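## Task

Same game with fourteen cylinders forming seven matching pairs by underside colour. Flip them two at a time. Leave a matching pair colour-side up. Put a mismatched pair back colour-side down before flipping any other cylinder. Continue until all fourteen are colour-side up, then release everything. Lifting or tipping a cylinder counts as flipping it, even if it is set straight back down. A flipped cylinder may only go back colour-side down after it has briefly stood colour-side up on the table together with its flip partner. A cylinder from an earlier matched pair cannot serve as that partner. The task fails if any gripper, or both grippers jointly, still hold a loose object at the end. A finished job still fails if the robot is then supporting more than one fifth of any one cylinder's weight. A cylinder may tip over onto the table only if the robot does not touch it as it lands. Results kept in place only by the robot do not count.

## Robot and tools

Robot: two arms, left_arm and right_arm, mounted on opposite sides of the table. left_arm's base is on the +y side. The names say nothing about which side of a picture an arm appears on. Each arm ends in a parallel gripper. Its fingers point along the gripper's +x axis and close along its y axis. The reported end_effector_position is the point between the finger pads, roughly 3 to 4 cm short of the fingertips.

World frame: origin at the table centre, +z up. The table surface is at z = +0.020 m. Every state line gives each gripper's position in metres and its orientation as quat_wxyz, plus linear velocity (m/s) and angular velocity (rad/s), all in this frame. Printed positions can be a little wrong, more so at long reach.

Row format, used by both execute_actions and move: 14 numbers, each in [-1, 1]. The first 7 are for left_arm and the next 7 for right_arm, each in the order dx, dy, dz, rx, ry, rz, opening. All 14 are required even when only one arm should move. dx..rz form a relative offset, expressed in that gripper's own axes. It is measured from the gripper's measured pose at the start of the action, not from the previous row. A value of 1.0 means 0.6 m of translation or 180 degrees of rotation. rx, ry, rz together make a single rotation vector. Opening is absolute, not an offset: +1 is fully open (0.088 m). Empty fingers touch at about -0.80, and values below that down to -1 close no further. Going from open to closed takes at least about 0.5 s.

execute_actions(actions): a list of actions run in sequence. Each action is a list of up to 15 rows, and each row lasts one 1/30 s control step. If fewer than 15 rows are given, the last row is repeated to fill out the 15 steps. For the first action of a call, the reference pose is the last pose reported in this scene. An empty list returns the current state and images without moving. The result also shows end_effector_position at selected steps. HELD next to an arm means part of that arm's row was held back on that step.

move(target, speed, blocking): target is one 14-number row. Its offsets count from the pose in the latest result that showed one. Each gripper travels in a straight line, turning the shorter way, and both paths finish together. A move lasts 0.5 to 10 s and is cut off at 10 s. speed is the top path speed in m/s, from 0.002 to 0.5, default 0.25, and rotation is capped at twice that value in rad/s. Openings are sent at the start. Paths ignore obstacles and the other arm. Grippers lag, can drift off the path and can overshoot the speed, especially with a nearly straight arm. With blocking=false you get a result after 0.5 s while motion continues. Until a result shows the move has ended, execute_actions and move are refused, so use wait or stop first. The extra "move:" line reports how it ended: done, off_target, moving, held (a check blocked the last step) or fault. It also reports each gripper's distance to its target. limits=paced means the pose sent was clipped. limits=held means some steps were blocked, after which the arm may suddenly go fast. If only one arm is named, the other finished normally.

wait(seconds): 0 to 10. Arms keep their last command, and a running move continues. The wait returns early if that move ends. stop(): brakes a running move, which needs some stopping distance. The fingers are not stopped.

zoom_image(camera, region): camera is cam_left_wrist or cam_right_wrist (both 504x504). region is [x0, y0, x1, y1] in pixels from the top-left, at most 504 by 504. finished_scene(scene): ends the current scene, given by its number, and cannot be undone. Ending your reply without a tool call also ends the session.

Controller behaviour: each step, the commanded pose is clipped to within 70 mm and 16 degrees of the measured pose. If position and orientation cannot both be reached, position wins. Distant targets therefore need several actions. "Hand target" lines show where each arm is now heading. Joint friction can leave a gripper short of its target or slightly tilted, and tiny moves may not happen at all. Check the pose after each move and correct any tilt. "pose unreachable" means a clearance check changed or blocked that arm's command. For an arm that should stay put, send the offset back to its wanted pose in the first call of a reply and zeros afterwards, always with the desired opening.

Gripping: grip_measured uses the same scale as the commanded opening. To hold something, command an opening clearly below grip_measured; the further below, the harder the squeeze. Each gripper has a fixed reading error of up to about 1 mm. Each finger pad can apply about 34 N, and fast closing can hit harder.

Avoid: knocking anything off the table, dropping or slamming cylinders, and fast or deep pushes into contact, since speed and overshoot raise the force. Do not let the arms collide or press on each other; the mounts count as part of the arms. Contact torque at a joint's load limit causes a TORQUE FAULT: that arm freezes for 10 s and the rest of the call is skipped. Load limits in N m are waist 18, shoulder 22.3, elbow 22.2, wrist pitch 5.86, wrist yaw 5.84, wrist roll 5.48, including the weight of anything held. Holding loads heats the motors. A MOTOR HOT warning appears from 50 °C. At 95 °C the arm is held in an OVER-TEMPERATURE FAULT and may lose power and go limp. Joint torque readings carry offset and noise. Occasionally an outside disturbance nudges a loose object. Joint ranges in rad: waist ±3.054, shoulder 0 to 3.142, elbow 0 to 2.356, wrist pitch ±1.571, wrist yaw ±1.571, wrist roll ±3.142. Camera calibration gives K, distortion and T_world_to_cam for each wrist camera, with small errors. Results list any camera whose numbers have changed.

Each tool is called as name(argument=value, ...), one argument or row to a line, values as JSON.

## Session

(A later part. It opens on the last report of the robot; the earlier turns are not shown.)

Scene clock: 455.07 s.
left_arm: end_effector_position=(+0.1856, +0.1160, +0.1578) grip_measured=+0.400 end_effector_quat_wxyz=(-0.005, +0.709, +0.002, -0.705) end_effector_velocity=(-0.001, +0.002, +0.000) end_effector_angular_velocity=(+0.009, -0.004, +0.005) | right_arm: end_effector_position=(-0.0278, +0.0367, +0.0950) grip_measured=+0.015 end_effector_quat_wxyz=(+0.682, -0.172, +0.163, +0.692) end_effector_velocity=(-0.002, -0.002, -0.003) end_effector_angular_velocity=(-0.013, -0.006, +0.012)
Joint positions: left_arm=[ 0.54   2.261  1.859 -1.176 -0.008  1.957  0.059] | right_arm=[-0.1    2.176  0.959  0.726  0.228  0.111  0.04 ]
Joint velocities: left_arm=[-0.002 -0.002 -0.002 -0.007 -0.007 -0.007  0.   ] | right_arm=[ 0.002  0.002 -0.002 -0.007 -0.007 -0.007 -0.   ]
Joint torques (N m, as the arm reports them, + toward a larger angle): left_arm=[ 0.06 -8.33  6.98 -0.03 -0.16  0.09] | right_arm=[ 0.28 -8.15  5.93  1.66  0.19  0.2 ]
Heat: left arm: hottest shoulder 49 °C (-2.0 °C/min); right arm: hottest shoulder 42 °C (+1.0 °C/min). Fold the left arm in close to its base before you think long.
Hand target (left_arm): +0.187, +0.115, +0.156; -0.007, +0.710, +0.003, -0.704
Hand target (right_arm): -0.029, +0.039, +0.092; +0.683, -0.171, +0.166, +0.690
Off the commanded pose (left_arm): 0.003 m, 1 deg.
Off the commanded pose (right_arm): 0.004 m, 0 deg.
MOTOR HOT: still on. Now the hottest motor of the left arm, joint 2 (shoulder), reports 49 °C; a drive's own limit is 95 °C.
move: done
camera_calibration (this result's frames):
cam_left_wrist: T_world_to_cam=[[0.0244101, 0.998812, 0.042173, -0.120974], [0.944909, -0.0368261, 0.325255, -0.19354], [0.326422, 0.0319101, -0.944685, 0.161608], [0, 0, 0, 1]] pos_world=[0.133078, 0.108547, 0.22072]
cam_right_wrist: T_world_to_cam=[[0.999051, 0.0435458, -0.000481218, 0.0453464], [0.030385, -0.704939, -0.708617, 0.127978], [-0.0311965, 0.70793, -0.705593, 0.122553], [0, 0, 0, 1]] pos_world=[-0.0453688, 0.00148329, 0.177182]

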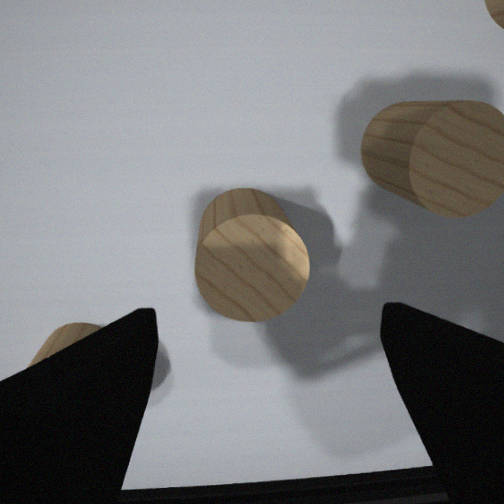

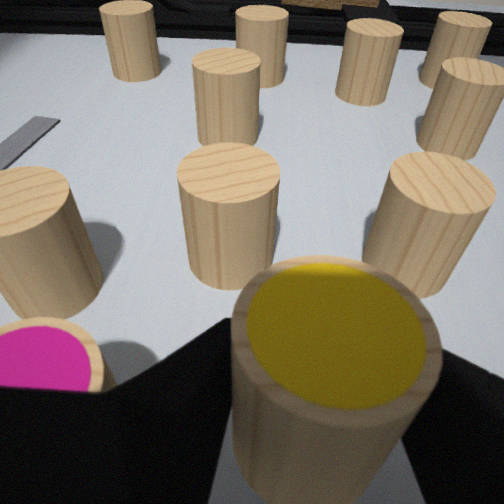

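move(
  target=[0.118,0.003,-0.001,0,0,0.002,0.4,0.024,0,-0.045,0,0,0,-0.4],
  speed=0.07,
)

move(
  target=[0,0,0,0,0,0,-0.4,0,0,0,0,0,0,0.4],
)

move(
  target=[-0.13,0,0,0,0,0,-0.4,-0.13,0,0,0,0,0,0.4],
)

move(
  target=[0,0,0,0,0,0,-0.4,-0.175,-0.09,0.15,0,-0.152,0,1],
)

move(
  target=[-0.18,0.097,0.27,0,0,0.165,-0.4,0,0,0,0.99,0,0,1],
  speed=0.5,
)

Scene clock: 459.70 s.
left_arm: end_effector_position=(+0.1868, +0.1134, +0.0917) grip_measured=+0.400 end_effector_quat_wxyz=(+0.001, +0.711, -0.003, -0.703) end_effector_velocity=(-0.001, +0.003, +0.002) end_effector_angular_velocity=(+0.019, -0.000, +0.005) | right_arm: end_effector_position=(-0.0280, +0.0373, +0.0703) grip_measured=+0.015 end_effector_quat_wxyz=(+0.683, -0.168, +0.161, +0.692) end_effector_velocity=(+0.002, -0.000, -0.000) end_effector_angular_velocity=(+0.003, -0.009, -0.006)
Joint positions: left_arm=[ 0.54   2.334  1.712 -0.94  -0.008  1.957  0.059] | right_arm=[-0.1    2.267  0.959  0.825  0.228  0.112  0.04 ]
Joint velocities: left_arm=[-0.002 -0.002  0.002 -0.022 -0.007 -0.007  0.   ] | right_arm=[-0.002  0.002 -0.002  0.007  0.007 -0.007 -0.   ]
Joint torques (N m, as the arm reports them, + toward a larger angle): left_arm=[ 0.27 -8.38  4.99  0.38  0.13  0.08] | right_arm=[-0.07 -8.23  4.55  1.98  0.04 -0.03]
Heat: left arm: hottest shoulder 49 °C (-2.0 °C/min); right arm: hottest shoulder 43 °C (+2.0 °C/min). Fold the left arm in close to its base before you think long.
Hand target (left_arm): +0.187, +0.115, +0.087; -0.002, +0.709, +0.000, -0.706
Hand target (right_arm): -0.027, +0.037, +0.065; +0.682, -0.171, +0.163, +0.692
Off the commanded pose (left_arm): 0.005 m, 1 deg.
Off the commanded pose (right_arm): 0.006 m, 1 deg.
MOTOR HOT: still on. Now the hottest motor of the left arm, joint 2 (shoulder), reports 49 °C; a drive's own limit is 95 °C.
move: done
camera_calibration (this result's frames):
cam_left_wrist: T_world_to_cam=[[0.0242055, 0.99932, 0.0278248, -0.11436], [0.94299, -0.032065, 0.331273, -0.174021], [0.33194, 0.0182199, -0.943125, 0.0992466], [0, 0, 0, 1]] pos_world=[0.133924, 0.106894, 0.154432]
cam_right_wrist: T_world_to_cam=[[0.999054, 0.0433868, -0.00286576, 0.045643], [0.0282909, -0.698664, -0.71489, 0.111019], [-0.033019, 0.714133, -0.699231, 0.103958], [0, 0, 0, 1]] pos_world=[-0.0453081, 0.00134483, 0.152187]

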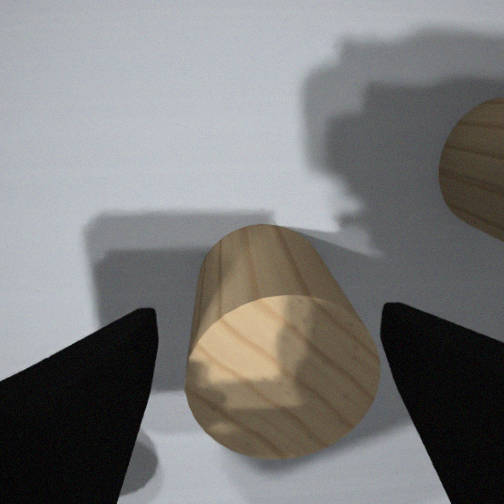

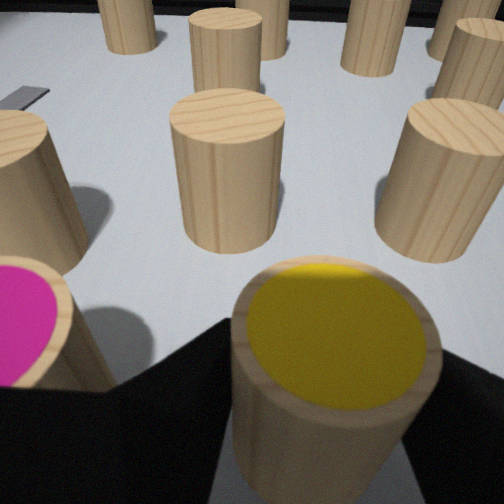

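Scene clock: 460.37 s.
left_arm: end_effector_position=(+0.1869, +0.1137, +0.0917) grip_measured=+0.039 end_effector_quat_wxyz=(+0.000, +0.711, -0.002, -0.703) end_effector_velocity=(+0.000, -0.000, -0.002) end_effector_angular_velocity=(+0.000, -0.008, +0.005) | right_arm: end_effector_position=(-0.0280, +0.0373, +0.0703) grip_measured=+0.398 end_effector_quat_wxyz=(+0.683, -0.168, +0.161, +0.692) end_effector_velocity=(+0.001, -0.002, -0.003) end_effector_angular_velocity=(-0.013, -0.006, +0.007)
Joint positions: left_arm=[ 0.54   2.334  1.712 -0.941 -0.009  1.957  0.041] | right_arm=[-0.1    2.267  0.959  0.825  0.228  0.112  0.059]
Joint velocities: left_arm=[-0.002  0.002 -0.002  0.007 -0.007 -0.007 -0.   ] | right_arm=[-0.002  0.002 -0.002 -0.007 -0.007 -0.007  0.   ]
Joint torques (N m, as the arm reports them, + toward a larger angle): left_arm=[-0.02 -9.13  5.46  0.27  0.04  0.04] | right_arm=[ 0.02 -9.85  4.12  1.74  0.07  0.  ]
Heat: left arm: hottest shoulder 50 °C (-1.0 °C/min); right arm: hottest shoulder 43 °C (+2.0 °C/min). Fold the left arm in close to its base before you think long.
Hand target (left_arm): +0.187, +0.113, +0.092; +0.001, +0.711, -0.003, -0.703
Hand target (right_arm): -0.028, +0.037, +0.070; +0.683, -0.168, +0.161, +0.692
Off the commanded pose (left_arm): 0.000 m, 0 deg.
Off the commanded pose (right_arm): 0.000 m, 0 deg.
MOTOR HOT: still on. Now the hottest motor of the left arm, joint 2 (shoulder), reports 50 °C; a drive's own limit is 95 °C.
move: done
camera_calibration (this result's frames):
cam_left_wrist: T_world_to_cam=[[0.0241916, 0.999281, 0.0291773, -0.114752], [0.942897, -0.0325057, 0.331493, -0.173977], [0.332203, 0.0194919, -0.943006, 0.0990316], [0, 0, 0, 1]] pos_world=[0.13392, 0.107084, 0.154408]
cam_right_wrist: T_world_to_cam=[[0.999054, 0.0433868, -0.00286576, 0.045643], [0.0282909, -0.698664, -0.71489, 0.111019], [-0.033019, 0.714133, -0.699231, 0.103958], [0, 0, 0, 1]] pos_world=[-0.0453081, 0.00134483, 0.152187]

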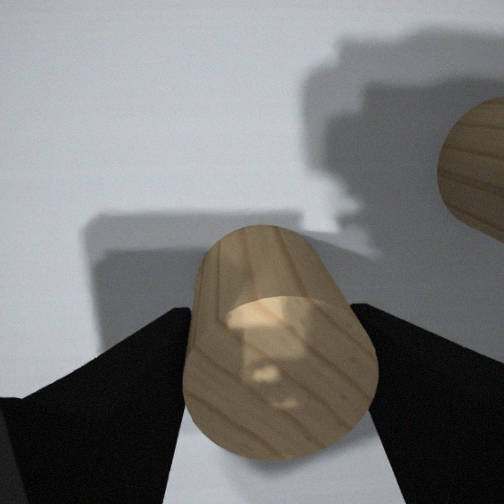

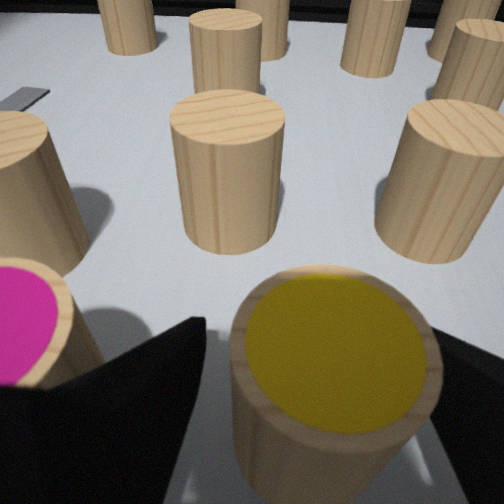

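Scene clock: 461.30 s.
left_arm: end_effector_position=(+0.1859, +0.1160, +0.1641) grip_measured=+0.038 end_effector_quat_wxyz=(-0.004, +0.709, +0.002, -0.705) end_effector_velocity=(-0.002, +0.000, -0.000) end_effector_angular_velocity=(+0.009, -0.004, +0.015) | right_arm: end_effector_position=(-0.0272, -0.0291, +0.1045) grip_measured=+0.400 end_effector_quat_wxyz=(+0.682, -0.168, +0.159, +0.693) end_effector_velocity=(+0.001, -0.004, +0.000) end_effector_angular_velocity=(-0.006, -0.012, -0.001)
Joint positions: left_arm=[ 0.54   2.257  1.877 -1.197 -0.009  1.957  0.041] | right_arm=[-0.045  2.004  0.673  0.844  0.276  0.133  0.059]
Joint velocities: left_arm=[-0.007  0.002  0.002 -0.007 -0.007 -0.022 -0.   ] | right_arm=[ 0.002 -0.012 -0.012 -0.007  0.007 -0.007 -0.   ]
Joint torques (N m, as the arm reports them, + toward a larger angle): left_arm=[-0.28 -9.86  7.1  -0.09  0.05 -0.06] | right_arm=[ 0.2  -9.33  2.81  1.52  0.22  0.14]
Heat: left arm: hottest shoulder 50 °C (-1.0 °C/min); right arm: hottest shoulder 43 °C (+2.0 °C/min). Fold the left arm in close to its base before you think long.
Hand target (left_arm): +0.186, +0.113, +0.170; +0.000, +0.711, -0.002, -0.703
Hand target (right_arm): -0.027, -0.032, +0.105; +0.683, -0.168, +0.161, +0.692
Off the commanded pose (left_arm): 0.006 m, 1 deg.
Off the commanded pose (right_arm): 0.003 m, 0 deg.
MOTOR HOT: still on. Now the hottest motor of the left arm, joint 2 (shoulder), reports 50 °C; a drive's own limit is 95 °C.
move: done
camera_calibration (this result's frames):
cam_left_wrist: T_world_to_cam=[[0.0243738, 0.99883, 0.0417772, -0.121216], [0.944587, -0.0366941, 0.326205, -0.195965], [0.327356, 0.0315113, -0.944375, 0.167271], [0, 0, 0, 1]] pos_world=[0.133303, 0.108613, 0.226956]
cam_right_wrist: T_world_to_cam=[[0.998929, 0.0462725, 0.000334518, 0.0475838], [0.0325515, -0.697546, -0.715801, 0.0893078], [-0.0328886, 0.715045, -0.698305, 0.17532], [0, 0, 0, 1]] pos_world=[-0.0446739, -0.0652675, 0.186338]

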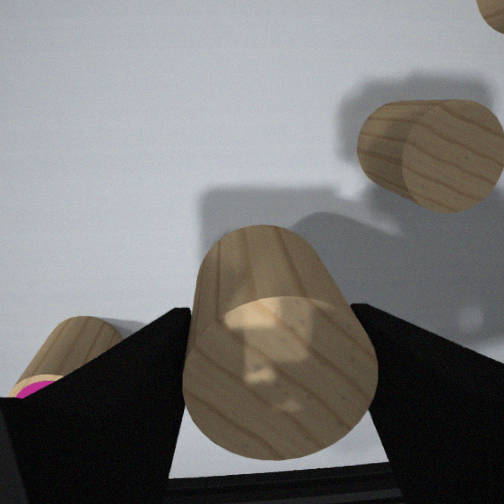

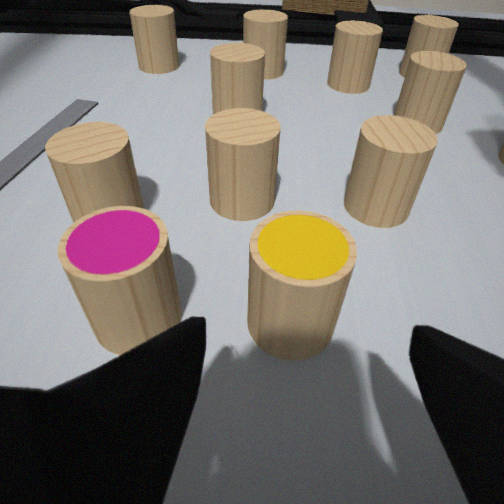

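Scene clock: 462.70 s.
left_arm: end_effector_position=(+0.1859, +0.1161, +0.1639) grip_measured=+0.037 end_effector_quat_wxyz=(-0.005, +0.709, +0.002, -0.705) end_effector_velocity=(+0.000, +0.006, +0.003) end_effector_angular_velocity=(+0.024, -0.014, +0.005) | right_arm: end_effector_position=(+0.0246, -0.0781, +0.2334) grip_measured=+1.000 end_effector_quat_wxyz=(+0.700, +0.003, -0.004, +0.714) end_effector_velocity=(-0.000, -0.002, +0.000) end_effector_angular_velocity=(-0.002, -0.008, +0.015)
Joint positions: left_arm=[ 0.54   2.257  1.877 -1.198 -0.009  1.957  0.041] | right_arm=[-0.174  1.646  0.343  1.313  0.173 -0.004  0.088]
Joint velocities: left_arm=[-0.002 -0.007 -0.002 -0.022 -0.022 -0.007 -0.   ] | right_arm=[-0.007 -0.012 -0.007 -0.007 -0.022 -0.007  0.   ]
Joint torques (N m, as the arm reports them, + toward a larger angle): left_arm=[-0.1  -9.17  5.82  0.18  0.03  0.02] | right_arm=[-0.25 -6.28  2.89  2.01 -0.13 -0.17]
Heat: left arm: hottest shoulder 50 °C (-1.0 °C/min); right arm: hottest shoulder 43 °C (+2.0 °C/min). Fold the left arm in close to its base before you think long.
Hand target (left_arm): +0.186, +0.116, +0.164; -0.005, +0.709, +0.002, -0.705
Hand target (right_arm): +0.026, -0.081, +0.233; +0.699, +0.001, -0.007, +0.715
Off the commanded pose (left_arm): 0.000 m, 0 deg.
Off the commanded pose (right_arm): 0.004 m, 0 deg.
MOTOR HOT: still on. Now the hottest motor of the left arm, joint 2 (shoulder), reports 50 °C; a drive's own limit is 95 °C.
move: done
camera_calibration (this result's frames):
cam_left_wrist: T_world_to_cam=[[0.0243859, 0.9988, 0.042477, -0.121417], [0.94468, -0.0369248, 0.325909, -0.195816], [0.327087, 0.0321795, -0.944446, 0.167116], [0, 0, 0, 1]] pos_world=[0.133283, 0.108663, 0.226808]
cam_right_wrist: T_world_to_cam=[[0.998723, 0.0499972, 0.00724178, -0.00325791], [0.0214677, -0.290257, -0.956708, 0.233961], [-0.0457307, 0.955642, -0.29096, 0.226064], [0, 0, 0, 1]] pos_world=[0.00856921, -0.147964, 0.289631]

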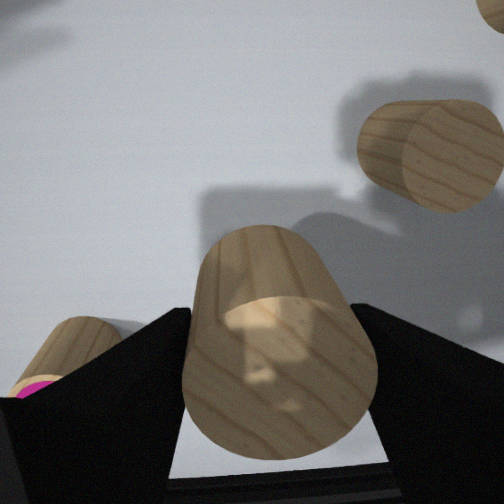

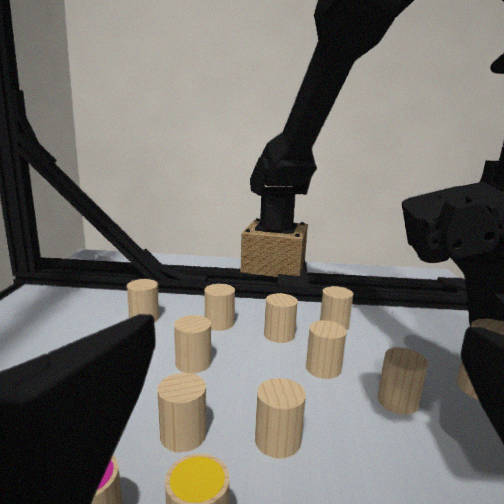

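Scene clock: 466.40 s.
left_arm: end_effector_position=(+0.0227, +0.0560, +0.2645) grip_measured=+0.035 end_effector_quat_wxyz=(+0.169, +0.684, -0.175, -0.687) end_effector_velocity=(-0.000, +0.006, -0.002) end_effector_angular_velocity=(+0.022, +0.004, +0.020) | right_arm: end_effector_position=(+0.0247, -0.0781, +0.2336) grip_measured=+1.000 end_effector_quat_wxyz=(+0.010, +0.700, +0.714, +0.018) end_effector_velocity=(+0.002, -0.002, -0.003) end_effector_angular_velocity=(-0.013, +0.034, -0.009)
Joint positions: left_arm=[ 0.162  1.911  1.65  -0.817  0.009  1.582  0.041] | right_arm=[-0.174  1.646  0.343  1.313  0.173  3.099  0.088]
Joint velocities: left_arm=[-0.002 -0.007 -0.007 -0.022 -0.007 -0.022 -0.   ] | right_arm=[-0.002 -0.002 -0.007 -0.007  0.007  0.037  0.   ]
Joint torques (N m, as the arm reports them, + toward a larger angle): left_arm=[-0.31 -9.65  6.07  1.29 -0.15 -0.09] | right_arm=[ 0.06 -5.55  4.26  1.81  0.    0.18]
Heat: left arm: hottest shoulder 51 °C (+1.0 °C/min); right arm: hottest shoulder 42 °C (+0.0 °C/min). Fold the left arm in close to its base before you think long.
Hand target (left_arm): +0.022, +0.057, +0.270; +0.175, +0.684, -0.180, -0.685
Hand target (right_arm): +0.025, -0.078, +0.233; +0.008, +0.700, +0.714, +0.015
Off the commanded pose (left_arm): 0.006 m, 1 deg.
Off the commanded pose (right_arm): 0.000 m, 0 deg.
MOTOR HOT: still on. Now the hottest motor of the left arm, joint 2 (shoulder), reports 51 °C; a drive's own limit is 95 °C.
move: done
camera_calibration (this result's frames):
cam_left_wrist: T_world_to_cam=[[0.0291711, 0.895512, -0.44408, 0.0726695], [0.948446, 0.11547, 0.295155, -0.0771358], [0.315593, -0.429796, -0.845977, 0.317496], [0, 0, 0, 1]] pos_world=[-0.0291601, 0.080289, 0.323632]
cam_right_wrist: T_world_to_cam=[[-0.998924, 0.008932, -0.0455115, 0.0550505], [-0.0460269, -0.311731, 0.949055, -0.21099], [-0.00571041, 0.950128, 0.311807, 0.0839365], [0, 0, 0, 1]] pos_world=[0.0457593, -0.146014, 0.176575]

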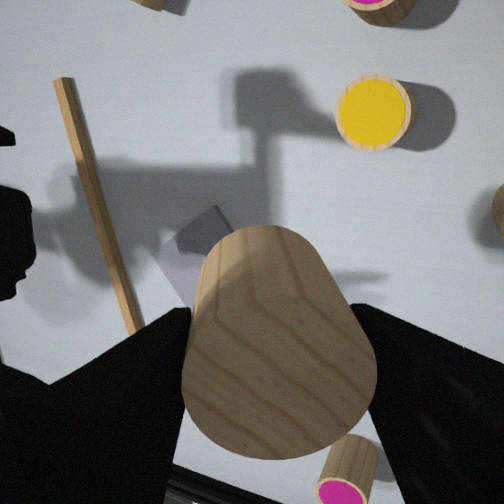

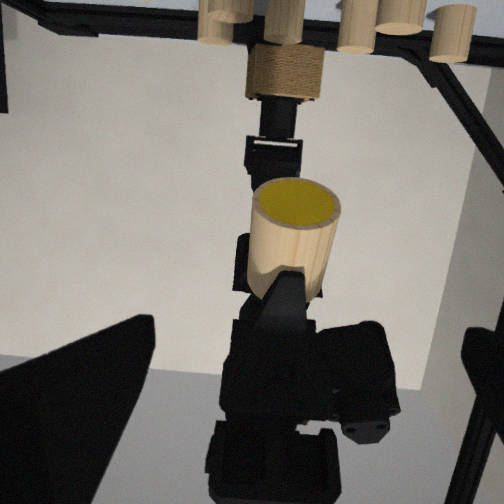

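move(
  target=[0,0,0,0,0,0,-0.4,0.182,0.005,0.014,0.012,-0.003,0,1],
  speed=0.15,
)

move(
  target=[0,0,0,0,0,0,-0.4,0,0,0,0,0,0,-0.4],
)

move(
  target=[0,0,0,0,0,0,0.45,0,0,0,0,0,0,-0.4],
)

move(
  target=[-0.115,0,0,0,0,0,0.45,0,0,0,0,0,0,-0.4],
)

move(
  target=[0,0,0,0,0,0,0.45,0,0,0,-0.99,0,0,-0.4],
  speed=0.5,
)

move(
  target=[0.127,-0.345,-0.087,0,0,-0.158,0.4,0.118,-0.18,-0.223,-0.01,0.153,0,-0.4],
)

Scene clock: 473.03 s.
left_arm: end_effector_position=(+0.0227, +0.0561, +0.2645) grip_measured=+0.033 end_effector_quat_wxyz=(+0.169, +0.684, -0.175, -0.687) end_effector_velocity=(-0.002, -0.002, +0.001) end_effector_angular_velocity=(-0.007, +0.017, +0.013) | right_arm: end_effector_position=(+0.0251, +0.0280, +0.2299) grip_measured=+1.000 end_effector_quat_wxyz=(+0.000, +0.700, +0.714, +0.006) end_effector_velocity=(-0.000, +0.002, -0.000) end_effector_angular_velocity=(-0.002, -0.008, +0.005)
Joint positions: left_arm=[ 0.162  1.911  1.65  -0.817  0.009  1.582  0.041] | right_arm=[-0.237  1.958  0.772  1.195  0.112  3.131  0.088]
Joint velocities: left_arm=[-0.002  0.002  0.002  0.007  0.007 -0.022 -0.   ] | right_arm=[-0.002  0.002  0.007 -0.007 -0.007 -0.007  0.   ]
Joint torques (N m, as the arm reports them, + toward a larger angle): left_arm=[-0.03 -8.09  6.84  1.    0.04 -0.02] | right_arm=[-0.21 -7.02  6.18  1.59 -0.09  0.17]
Heat: left arm: hottest shoulder 52 °C (+1.0 °C/min); right arm: hottest shoulder 42 °C (+0.0 °C/min). Fold the left arm in close to its base before you think long.
Hand target (left_arm): +0.023, +0.056, +0.264; +0.169, +0.684, -0.175, -0.688
Hand target (right_arm): +0.026, +0.031, +0.226; +0.001, +0.700, +0.714, +0.002
Off the commanded pose (left_arm): 0.000 m, 0 deg.
Off the commanded pose (right_arm): 0.005 m, 1 deg.
MOTOR HOT: still on. Now the hottest motor of the left arm, joint 2 (shoulder), reports 52 °C; a drive's own limit is 95 °C.
move: done
camera_calibration (this result's frames):
cam_left_wrist: T_world_to_cam=[[0.02879, 0.895523, -0.444083, 0.0726082], [0.948461, 0.115788, 0.294984, -0.0771293], [0.315585, -0.429688, -0.846035, 0.317575], [0, 0, 0, 1]] pos_world=[-0.0291581, 0.0803663, 0.323675]
cam_right_wrist: T_world_to_cam=[[-0.999857, 0.00929001, -0.0141628, 0.0472197], [-0.0163392, -0.308683, 0.951025, -0.175645], [0.00446321, 0.95112, 0.30879, -0.0153451], [0, 0, 0, 1]] pos_world=[0.0444115, -0.0400621, 0.17245]

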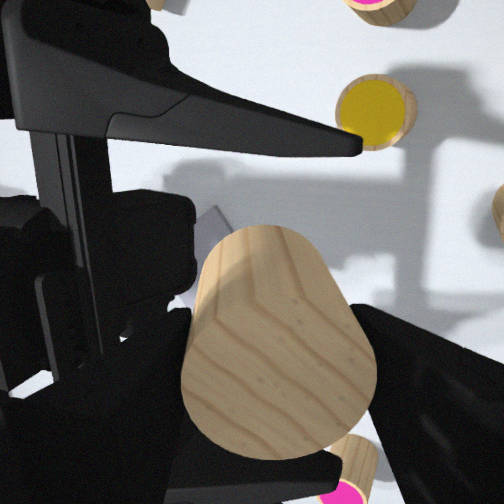

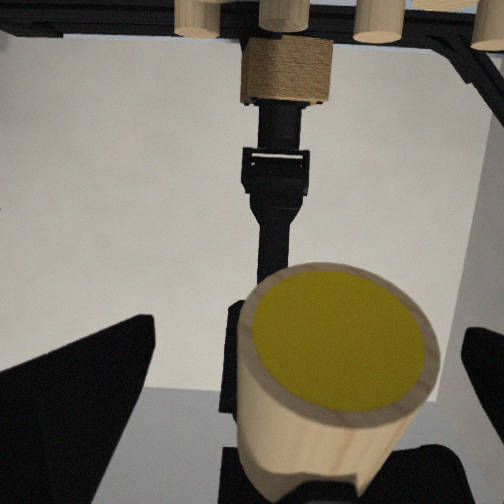

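Scene clock: 473.53 s.
left_arm: end_effector_position=(+0.0230, +0.0561, +0.2645) grip_measured=+0.033 end_effector_quat_wxyz=(+0.169, +0.685, -0.176, -0.687) end_effector_velocity=(-0.002, +0.003, -0.000) end_effector_angular_velocity=(+0.007, -0.003, +0.003) | right_arm: end_effector_position=(+0.0245, +0.0280, +0.2299) grip_measured=+0.013 end_effector_quat_wxyz=(-0.000, +0.699, +0.715, +0.006) end_effector_velocity=(+0.000, -0.000, -0.001) end_effector_angular_velocity=(-0.007, -0.008, +0.005)
Joint positions: left_arm=[ 0.162  1.911  1.65  -0.817  0.008  1.584  0.041] | right_arm=[-0.236  1.958  0.772  1.195  0.11   3.132  0.04 ]
Joint velocities: left_arm=[-0.007 -0.007 -0.007 -0.007 -0.007 -0.007 -0.   ] | right_arm=[-0.002 -0.002 -0.002 -0.007 -0.007 -0.007 -0.   ]
Joint torques (N m, as the arm reports them, + toward a larger angle): left_arm=[-0.09 -7.94  6.81  1.01  0.09 -0.06] | right_arm=[-0.04 -8.47  4.82  1.82  0.05 -0.06]
Heat: left arm: hottest shoulder 52 °C (+1.0 °C/min); right arm: hottest shoulder 42 °C (+0.0 °C/min). Fold the left arm in close to its base before you think long.
Hand target (left_arm): +0.023, +0.056, +0.265; +0.169, +0.684, -0.176, -0.687
Hand target (right_arm): +0.025, +0.028, +0.230; +0.000, +0.700, +0.714, +0.006
Off the commanded pose (left_arm): 0.000 m, 0 deg.
Off the commanded pose (right_arm): 0.001 m, 0 deg.
MOTOR HOT: still on. Now the hottest motor of the left arm, joint 2 (shoulder), reports 52 °C; a drive's own limit is 95 °C.
move: done
camera_calibration (this result's frames):
cam_left_wrist: T_world_to_cam=[[0.0303172, 0.895498, -0.444032, 0.0725499], [0.947983, 0.115072, 0.296795, -0.0778875], [0.316874, -0.429933, -0.845428, 0.317287], [0, 0, 0, 1]] pos_world=[-0.0289037, 0.0804067, 0.323575]
cam_right_wrist: T_world_to_cam=[[-0.999891, 0.00699164, -0.0130317, 0.0464276], [-0.0145537, -0.308697, 0.951049, -0.175716], [0.00262654, 0.951135, 0.308765, -0.0152531], [0, 0, 0, 1]] pos_world=[0.0439052, -0.04006, 0.17243]

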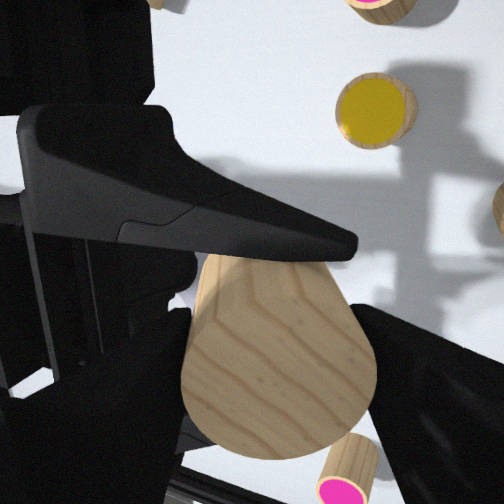

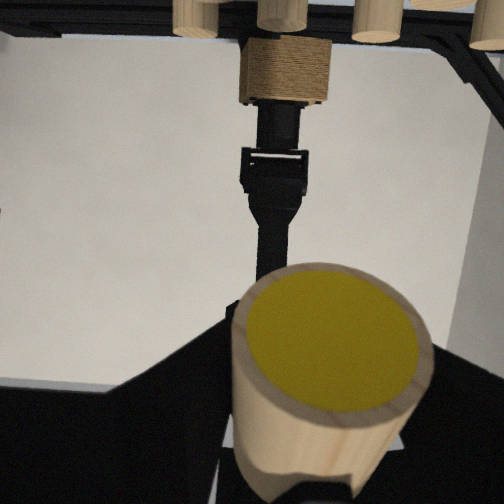

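Scene clock: 474.20 s.
left_arm: end_effector_position=(+0.0230, +0.0561, +0.2645) grip_measured=+0.448 end_effector_quat_wxyz=(+0.169, +0.685, -0.176, -0.687) end_effector_velocity=(-0.000, +0.001, +0.001) end_effector_angular_velocity=(+0.003, -0.003, +0.007) | right_arm: end_effector_position=(+0.0245, +0.0280, +0.2299) grip_measured=+0.013 end_effector_quat_wxyz=(-0.000, +0.699, +0.715, +0.006) end_effector_velocity=(+0.000, -0.001, +0.001) end_effector_angular_velocity=(-0.002, -0.008, +0.005)
Joint positions: left_arm=[ 0.162  1.911  1.65  -0.817  0.008  1.584  0.061] | right_arm=[-0.236  1.958  0.772  1.195  0.11   3.132  0.04 ]
Joint velocities: left_arm=[-0.002 -0.002  0.002 -0.007 -0.007 -0.007  0.001] | right_arm=[-0.002 -0.007 -0.002 -0.007 -0.007 -0.007 -0.   ]
Joint torques (N m, as the arm reports them, + toward a larger angle): left_arm=[ 0.   -8.06  6.74  0.99  0.07  0.  ] | right_arm=[ 0.02 -8.47  4.85  1.85  0.01 -0.03]
Heat: left arm: hottest shoulder 52 °C (+1.0 °C/min); right arm: hottest shoulder 42 °C (+0.0 °C/min). Fold the left arm in close to its base before you think long.
Hand target (left_arm): +0.023, +0.056, +0.265; +0.169, +0.685, -0.176, -0.687
Hand target (right_arm): +0.025, +0.028, +0.230; -0.000, +0.699, +0.715, +0.006
Off the commanded pose (left_arm): 0.000 m, 0 deg.
Off the commanded pose (right_arm): 0.000 m, 0 deg.
MOTOR HOT: still on. Now the hottest motor of the left arm, joint 2 (shoulder), reports 52 °C; a drive's own limit is 95 °C.
move: done
camera_calibration (this result's frames):
cam_left_wrist: T_world_to_cam=[[0.0303172, 0.895498, -0.444032, 0.0725499], [0.947983, 0.115072, 0.296795, -0.0778875], [0.316874, -0.429933, -0.845428, 0.317287], [0, 0, 0, 1]] pos_world=[-0.0289037, 0.0804067, 0.323575]
cam_right_wrist: T_world_to_cam=[[-0.999891, 0.00699164, -0.0130317, 0.0464276], [-0.0145537, -0.308697, 0.951049, -0.175716], [0.00262654, 0.951135, 0.308765, -0.0152531], [0, 0, 0, 1]] pos_world=[0.0439052, -0.04006, 0.17243]

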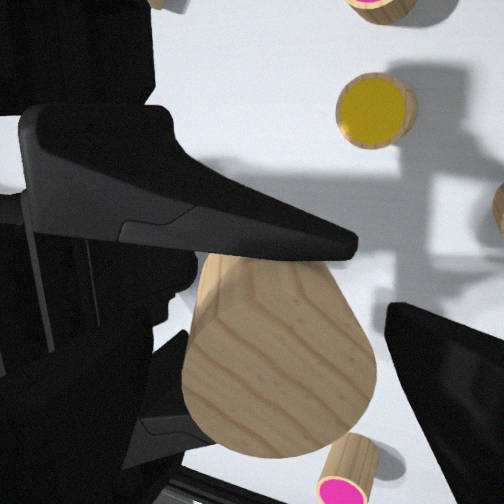

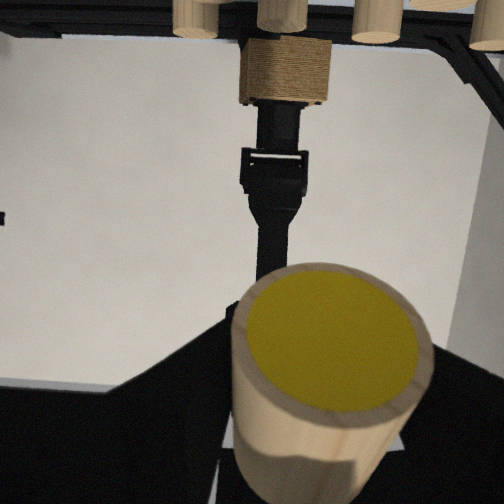

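Scene clock: 475.07 s.
left_arm: end_effector_position=(+0.0229, +0.0885, +0.3200) grip_measured=+0.450 end_effector_quat_wxyz=(+0.165, +0.686, -0.172, -0.688) end_effector_velocity=(+0.000, +0.003, +0.001) end_effector_angular_velocity=(+0.012, -0.003, +0.007) | right_arm: end_effector_position=(+0.0245, +0.0280, +0.2296) grip_measured=+0.013 end_effector_quat_wxyz=(+0.000, +0.699, +0.715, +0.006) end_effector_velocity=(+0.002, -0.000, -0.001) end_effector_angular_velocity=(-0.007, -0.008, -0.010)
Joint positions: left_arm=[ 0.162  1.806  1.74  -1.023  0.008  1.584  0.061] | right_arm=[-0.236  1.958  0.772  1.193  0.11   3.132  0.04 ]
Joint velocities: left_arm=[-0.002 -0.002  0.007 -0.022 -0.007 -0.007 -0.   ] | right_arm=[-0.002 -0.002 -0.002 -0.007  0.007 -0.007 -0.   ]
Joint torques (N m, as the arm reports them, + toward a larger angle): left_arm=[-0.04 -7.76  7.75  0.79  0.05  0.  ] | right_arm=[ 0.1  -8.52  4.8   1.97  0.   -0.03]
Heat: left arm: hottest shoulder 52 °C (+1.0 °C/min); right arm: hottest shoulder 42 °C (+0.0 °C/min). Fold the left arm in close to its base before you think long.
Hand target (left_arm): +0.023, +0.088, +0.325; +0.169, +0.685, -0.176, -0.687
Hand target (right_arm): +0.024, +0.028, +0.230; -0.000, +0.699, +0.715, +0.006
Off the commanded pose (left_arm): 0.005 m, 1 deg.
Off the commanded pose (right_arm): 0.000 m, 0 deg.
MOTOR HOT: still on. Now the hottest motor of the left arm, joint 2 (shoulder), reports 52 °C; a drive's own limit is 95 °C.
move: done
camera_calibration (this result's frames):
cam_left_wrist: T_world_to_cam=[[0.0306717, 0.900509, -0.433754, 0.0644419], [0.947986, 0.111348, 0.298202, -0.0980485], [0.316831, -0.420339, -0.850255, 0.378897], [0, 0, 0, 1]] pos_world=[-0.0290742, 0.112152, 0.379349]
cam_right_wrist: T_world_to_cam=[[-0.999889, 0.00697677, -0.0131909, 0.046461], [-0.0146976, -0.307618, 0.951396, -0.175586], [0.00257991, 0.951484, 0.307686, -0.0149391], [0, 0, 0, 1]] pos_world=[0.0439137, -0.0401231, 0.172261]

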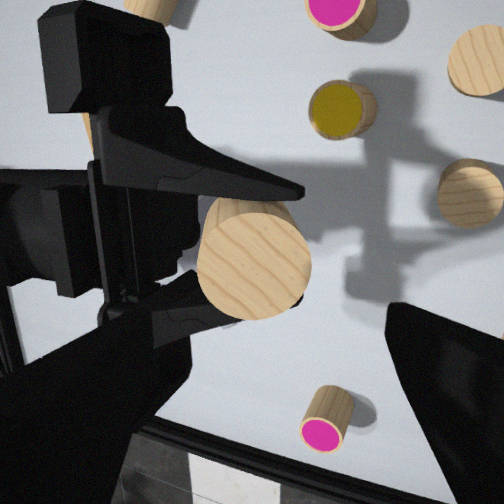

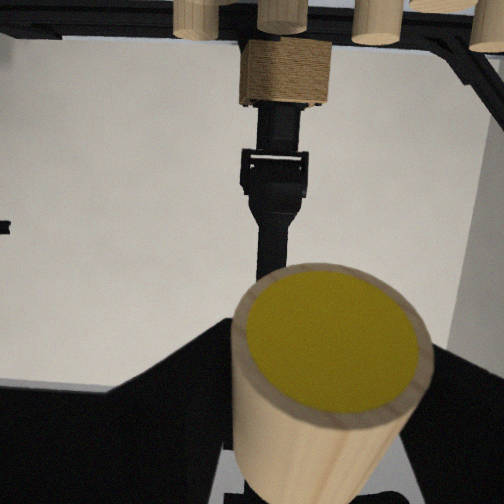

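Scene clock: 478.77 s.
left_arm: end_effector_position=(+0.0229, +0.0885, +0.3200) grip_measured=+0.450 end_effector_quat_wxyz=(+0.165, +0.686, -0.172, -0.688) end_effector_velocity=(-0.002, -0.001, +0.001) end_effector_angular_velocity=(-0.007, +0.010, +0.001) | right_arm: end_effector_position=(+0.0248, +0.0280, +0.2296) grip_measured=+0.012 end_effector_quat_wxyz=(+0.699, +0.013, +0.008, +0.715) end_effector_velocity=(-0.002, -0.001, +0.002) end_effector_angular_velocity=(+0.008, -0.021, +0.019)
Joint positions: left_arm=[ 0.162  1.806  1.74  -1.023  0.008  1.584  0.061] | right_arm=[-0.236  1.958  0.772  1.193  0.111  0.03   0.04 ]
Joint velocities: left_arm=[-0.002 -0.002 -0.002  0.007  0.007 -0.007 -0.   ] | right_arm=[-0.002 -0.002 -0.002  0.007 -0.022 -0.022 -0.   ]
Joint torques (N m, as the arm reports them, + toward a larger angle): left_arm=[-0.1  -7.21  6.8   0.99  0.04  0.  ] | right_arm=[ 0.05 -8.52  4.85  1.84 -0.01 -0.18]
Heat: left arm: hottest shoulder 51 °C (+0.0 °C/min); right arm: hottest shoulder 42 °C (+1.0 °C/min). Fold the left arm in close to its base before you think long.
Hand target (left_arm): +0.023, +0.089, +0.320; +0.165, +0.686, -0.172, -0.688
Hand target (right_arm): +0.025, +0.028, +0.230; +0.699, +0.011, +0.006, +0.715
Off the commanded pose (left_arm): 0.000 m, 0 deg.
Off the commanded pose (right_arm): 0.000 m, 0 deg.
MOTOR HOT: still on. Now the hottest motor of the left arm, joint 2 (shoulder), reports 51 °C; a drive's own limit is 95 °C.
move: done
camera_calibration (this result's frames):
cam_left_wrist: T_world_to_cam=[[0.0306717, 0.900509, -0.433754, 0.0644419], [0.947986, 0.111348, 0.298202, -0.0980485], [0.316831, -0.420339, -0.850255, 0.378897], [0, 0, 0, 1]] pos_world=[-0.0290742, 0.112152, 0.379349]
cam_right_wrist: T_world_to_cam=[[0.998394, 0.0506339, -0.025424, -0.00122831], [-0.00944388, -0.293728, -0.955842, 0.261844], [-0.0558658, 0.954547, -0.292778, 0.124283], [0, 0, 0, 1]] pos_world=[0.0106423, -0.0416606, 0.286637]

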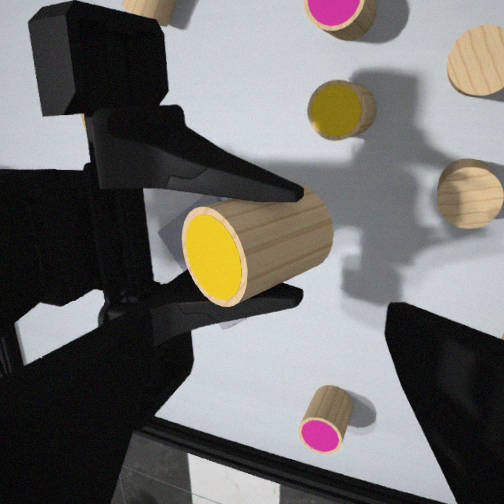

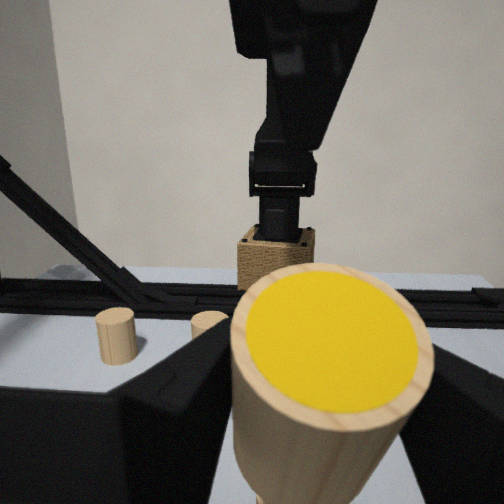

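Scene clock: 480.33 s.
left_arm: end_effector_position=(+0.0760, +0.2352, +0.1597) grip_measured=+0.400 end_effector_quat_wxyz=(-0.005, +0.706, +0.000, -0.708) end_effector_velocity=(+0.001, +0.003, +0.000) end_effector_angular_velocity=(+0.009, -0.006, +0.010) | right_arm: end_effector_position=(+0.1280, +0.1002, +0.0988) grip_measured=+0.012 end_effector_quat_wxyz=(+0.681, -0.165, +0.162, +0.695) end_effector_velocity=(-0.002, -0.003, -0.006) end_effector_angular_velocity=(-0.025, +0.007, +0.020)
Joint positions: left_arm=[ 0.346  1.715  1.082 -0.945  0.002  1.767  0.059] | right_arm=[-0.507  2.299  1.219  0.608 -0.141 -0.071  0.04 ]
Joint velocities: left_arm=[ 0.002 -0.002 -0.002 -0.007 -0.007 -0.007 -0.   ] | right_arm=[-0.002  0.002 -0.002 -0.022 -0.022 -0.007 -0.   ]
Joint torques (N m, as the arm reports them, + toward a larger angle): left_arm=[ 0.13 -5.24  4.95  0.38 -0.17  0.08] | right_arm=[ 0.   -9.49  6.68  1.61 -0.18 -0.15]
Heat: left arm: hottest shoulder 51 °C (+0.0 °C/min); right arm: hottest shoulder 42 °C (+1.0 °C/min). Fold the left arm in close to its base before you think long.
Hand target (left_arm): +0.077, +0.237, +0.157; -0.008, +0.707, +0.003, -0.707
Hand target (right_arm): +0.128, +0.102, +0.094; +0.679, -0.169, +0.163, +0.696
Off the commanded pose (left_arm): 0.003 m, 1 deg.
Off the commanded pose (right_arm): 0.006 m, 1 deg.
MOTOR HOT: still on. Now the hottest motor of the left arm, joint 2 (shoulder), reports 51 °C; a drive's own limit is 95 °C.
move: done
camera_calibration (this result's frames):
cam_left_wrist: T_world_to_cam=[[0.0281073, 0.998847, 0.0389249, -0.237236], [0.947467, -0.039033, 0.317464, -0.0845647], [0.318617, 0.027957, -0.947471, 0.197307], [0, 0, 0, 1]] pos_world=[0.0239251, 0.228145, 0.223023]
cam_right_wrist: T_world_to_cam=[[0.9988, 0.0481172, -0.00916514, -0.112625], [0.027019, -0.697285, -0.716284, 0.171056], [-0.0408563, 0.715177, -0.697748, 0.0849032], [0, 0, 0, 1]] pos_world=[0.111337, 0.0639735, 0.180734]

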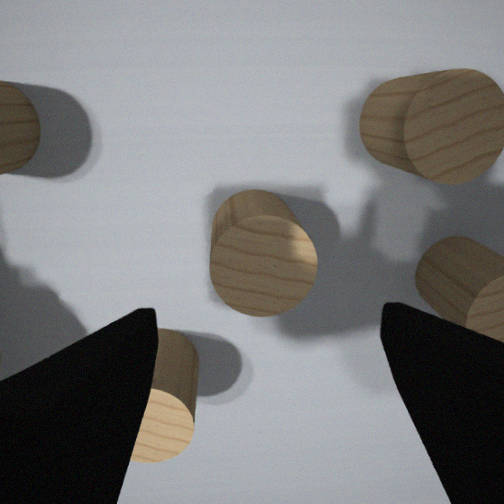

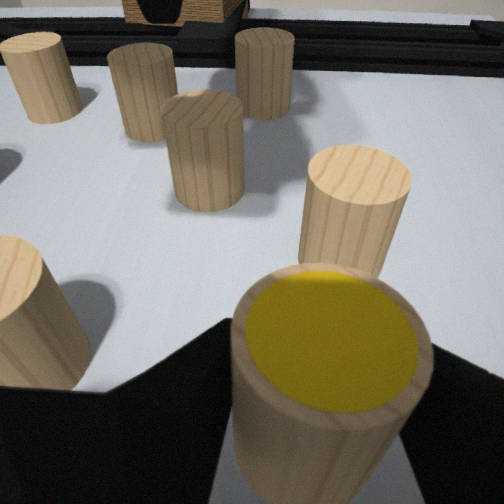

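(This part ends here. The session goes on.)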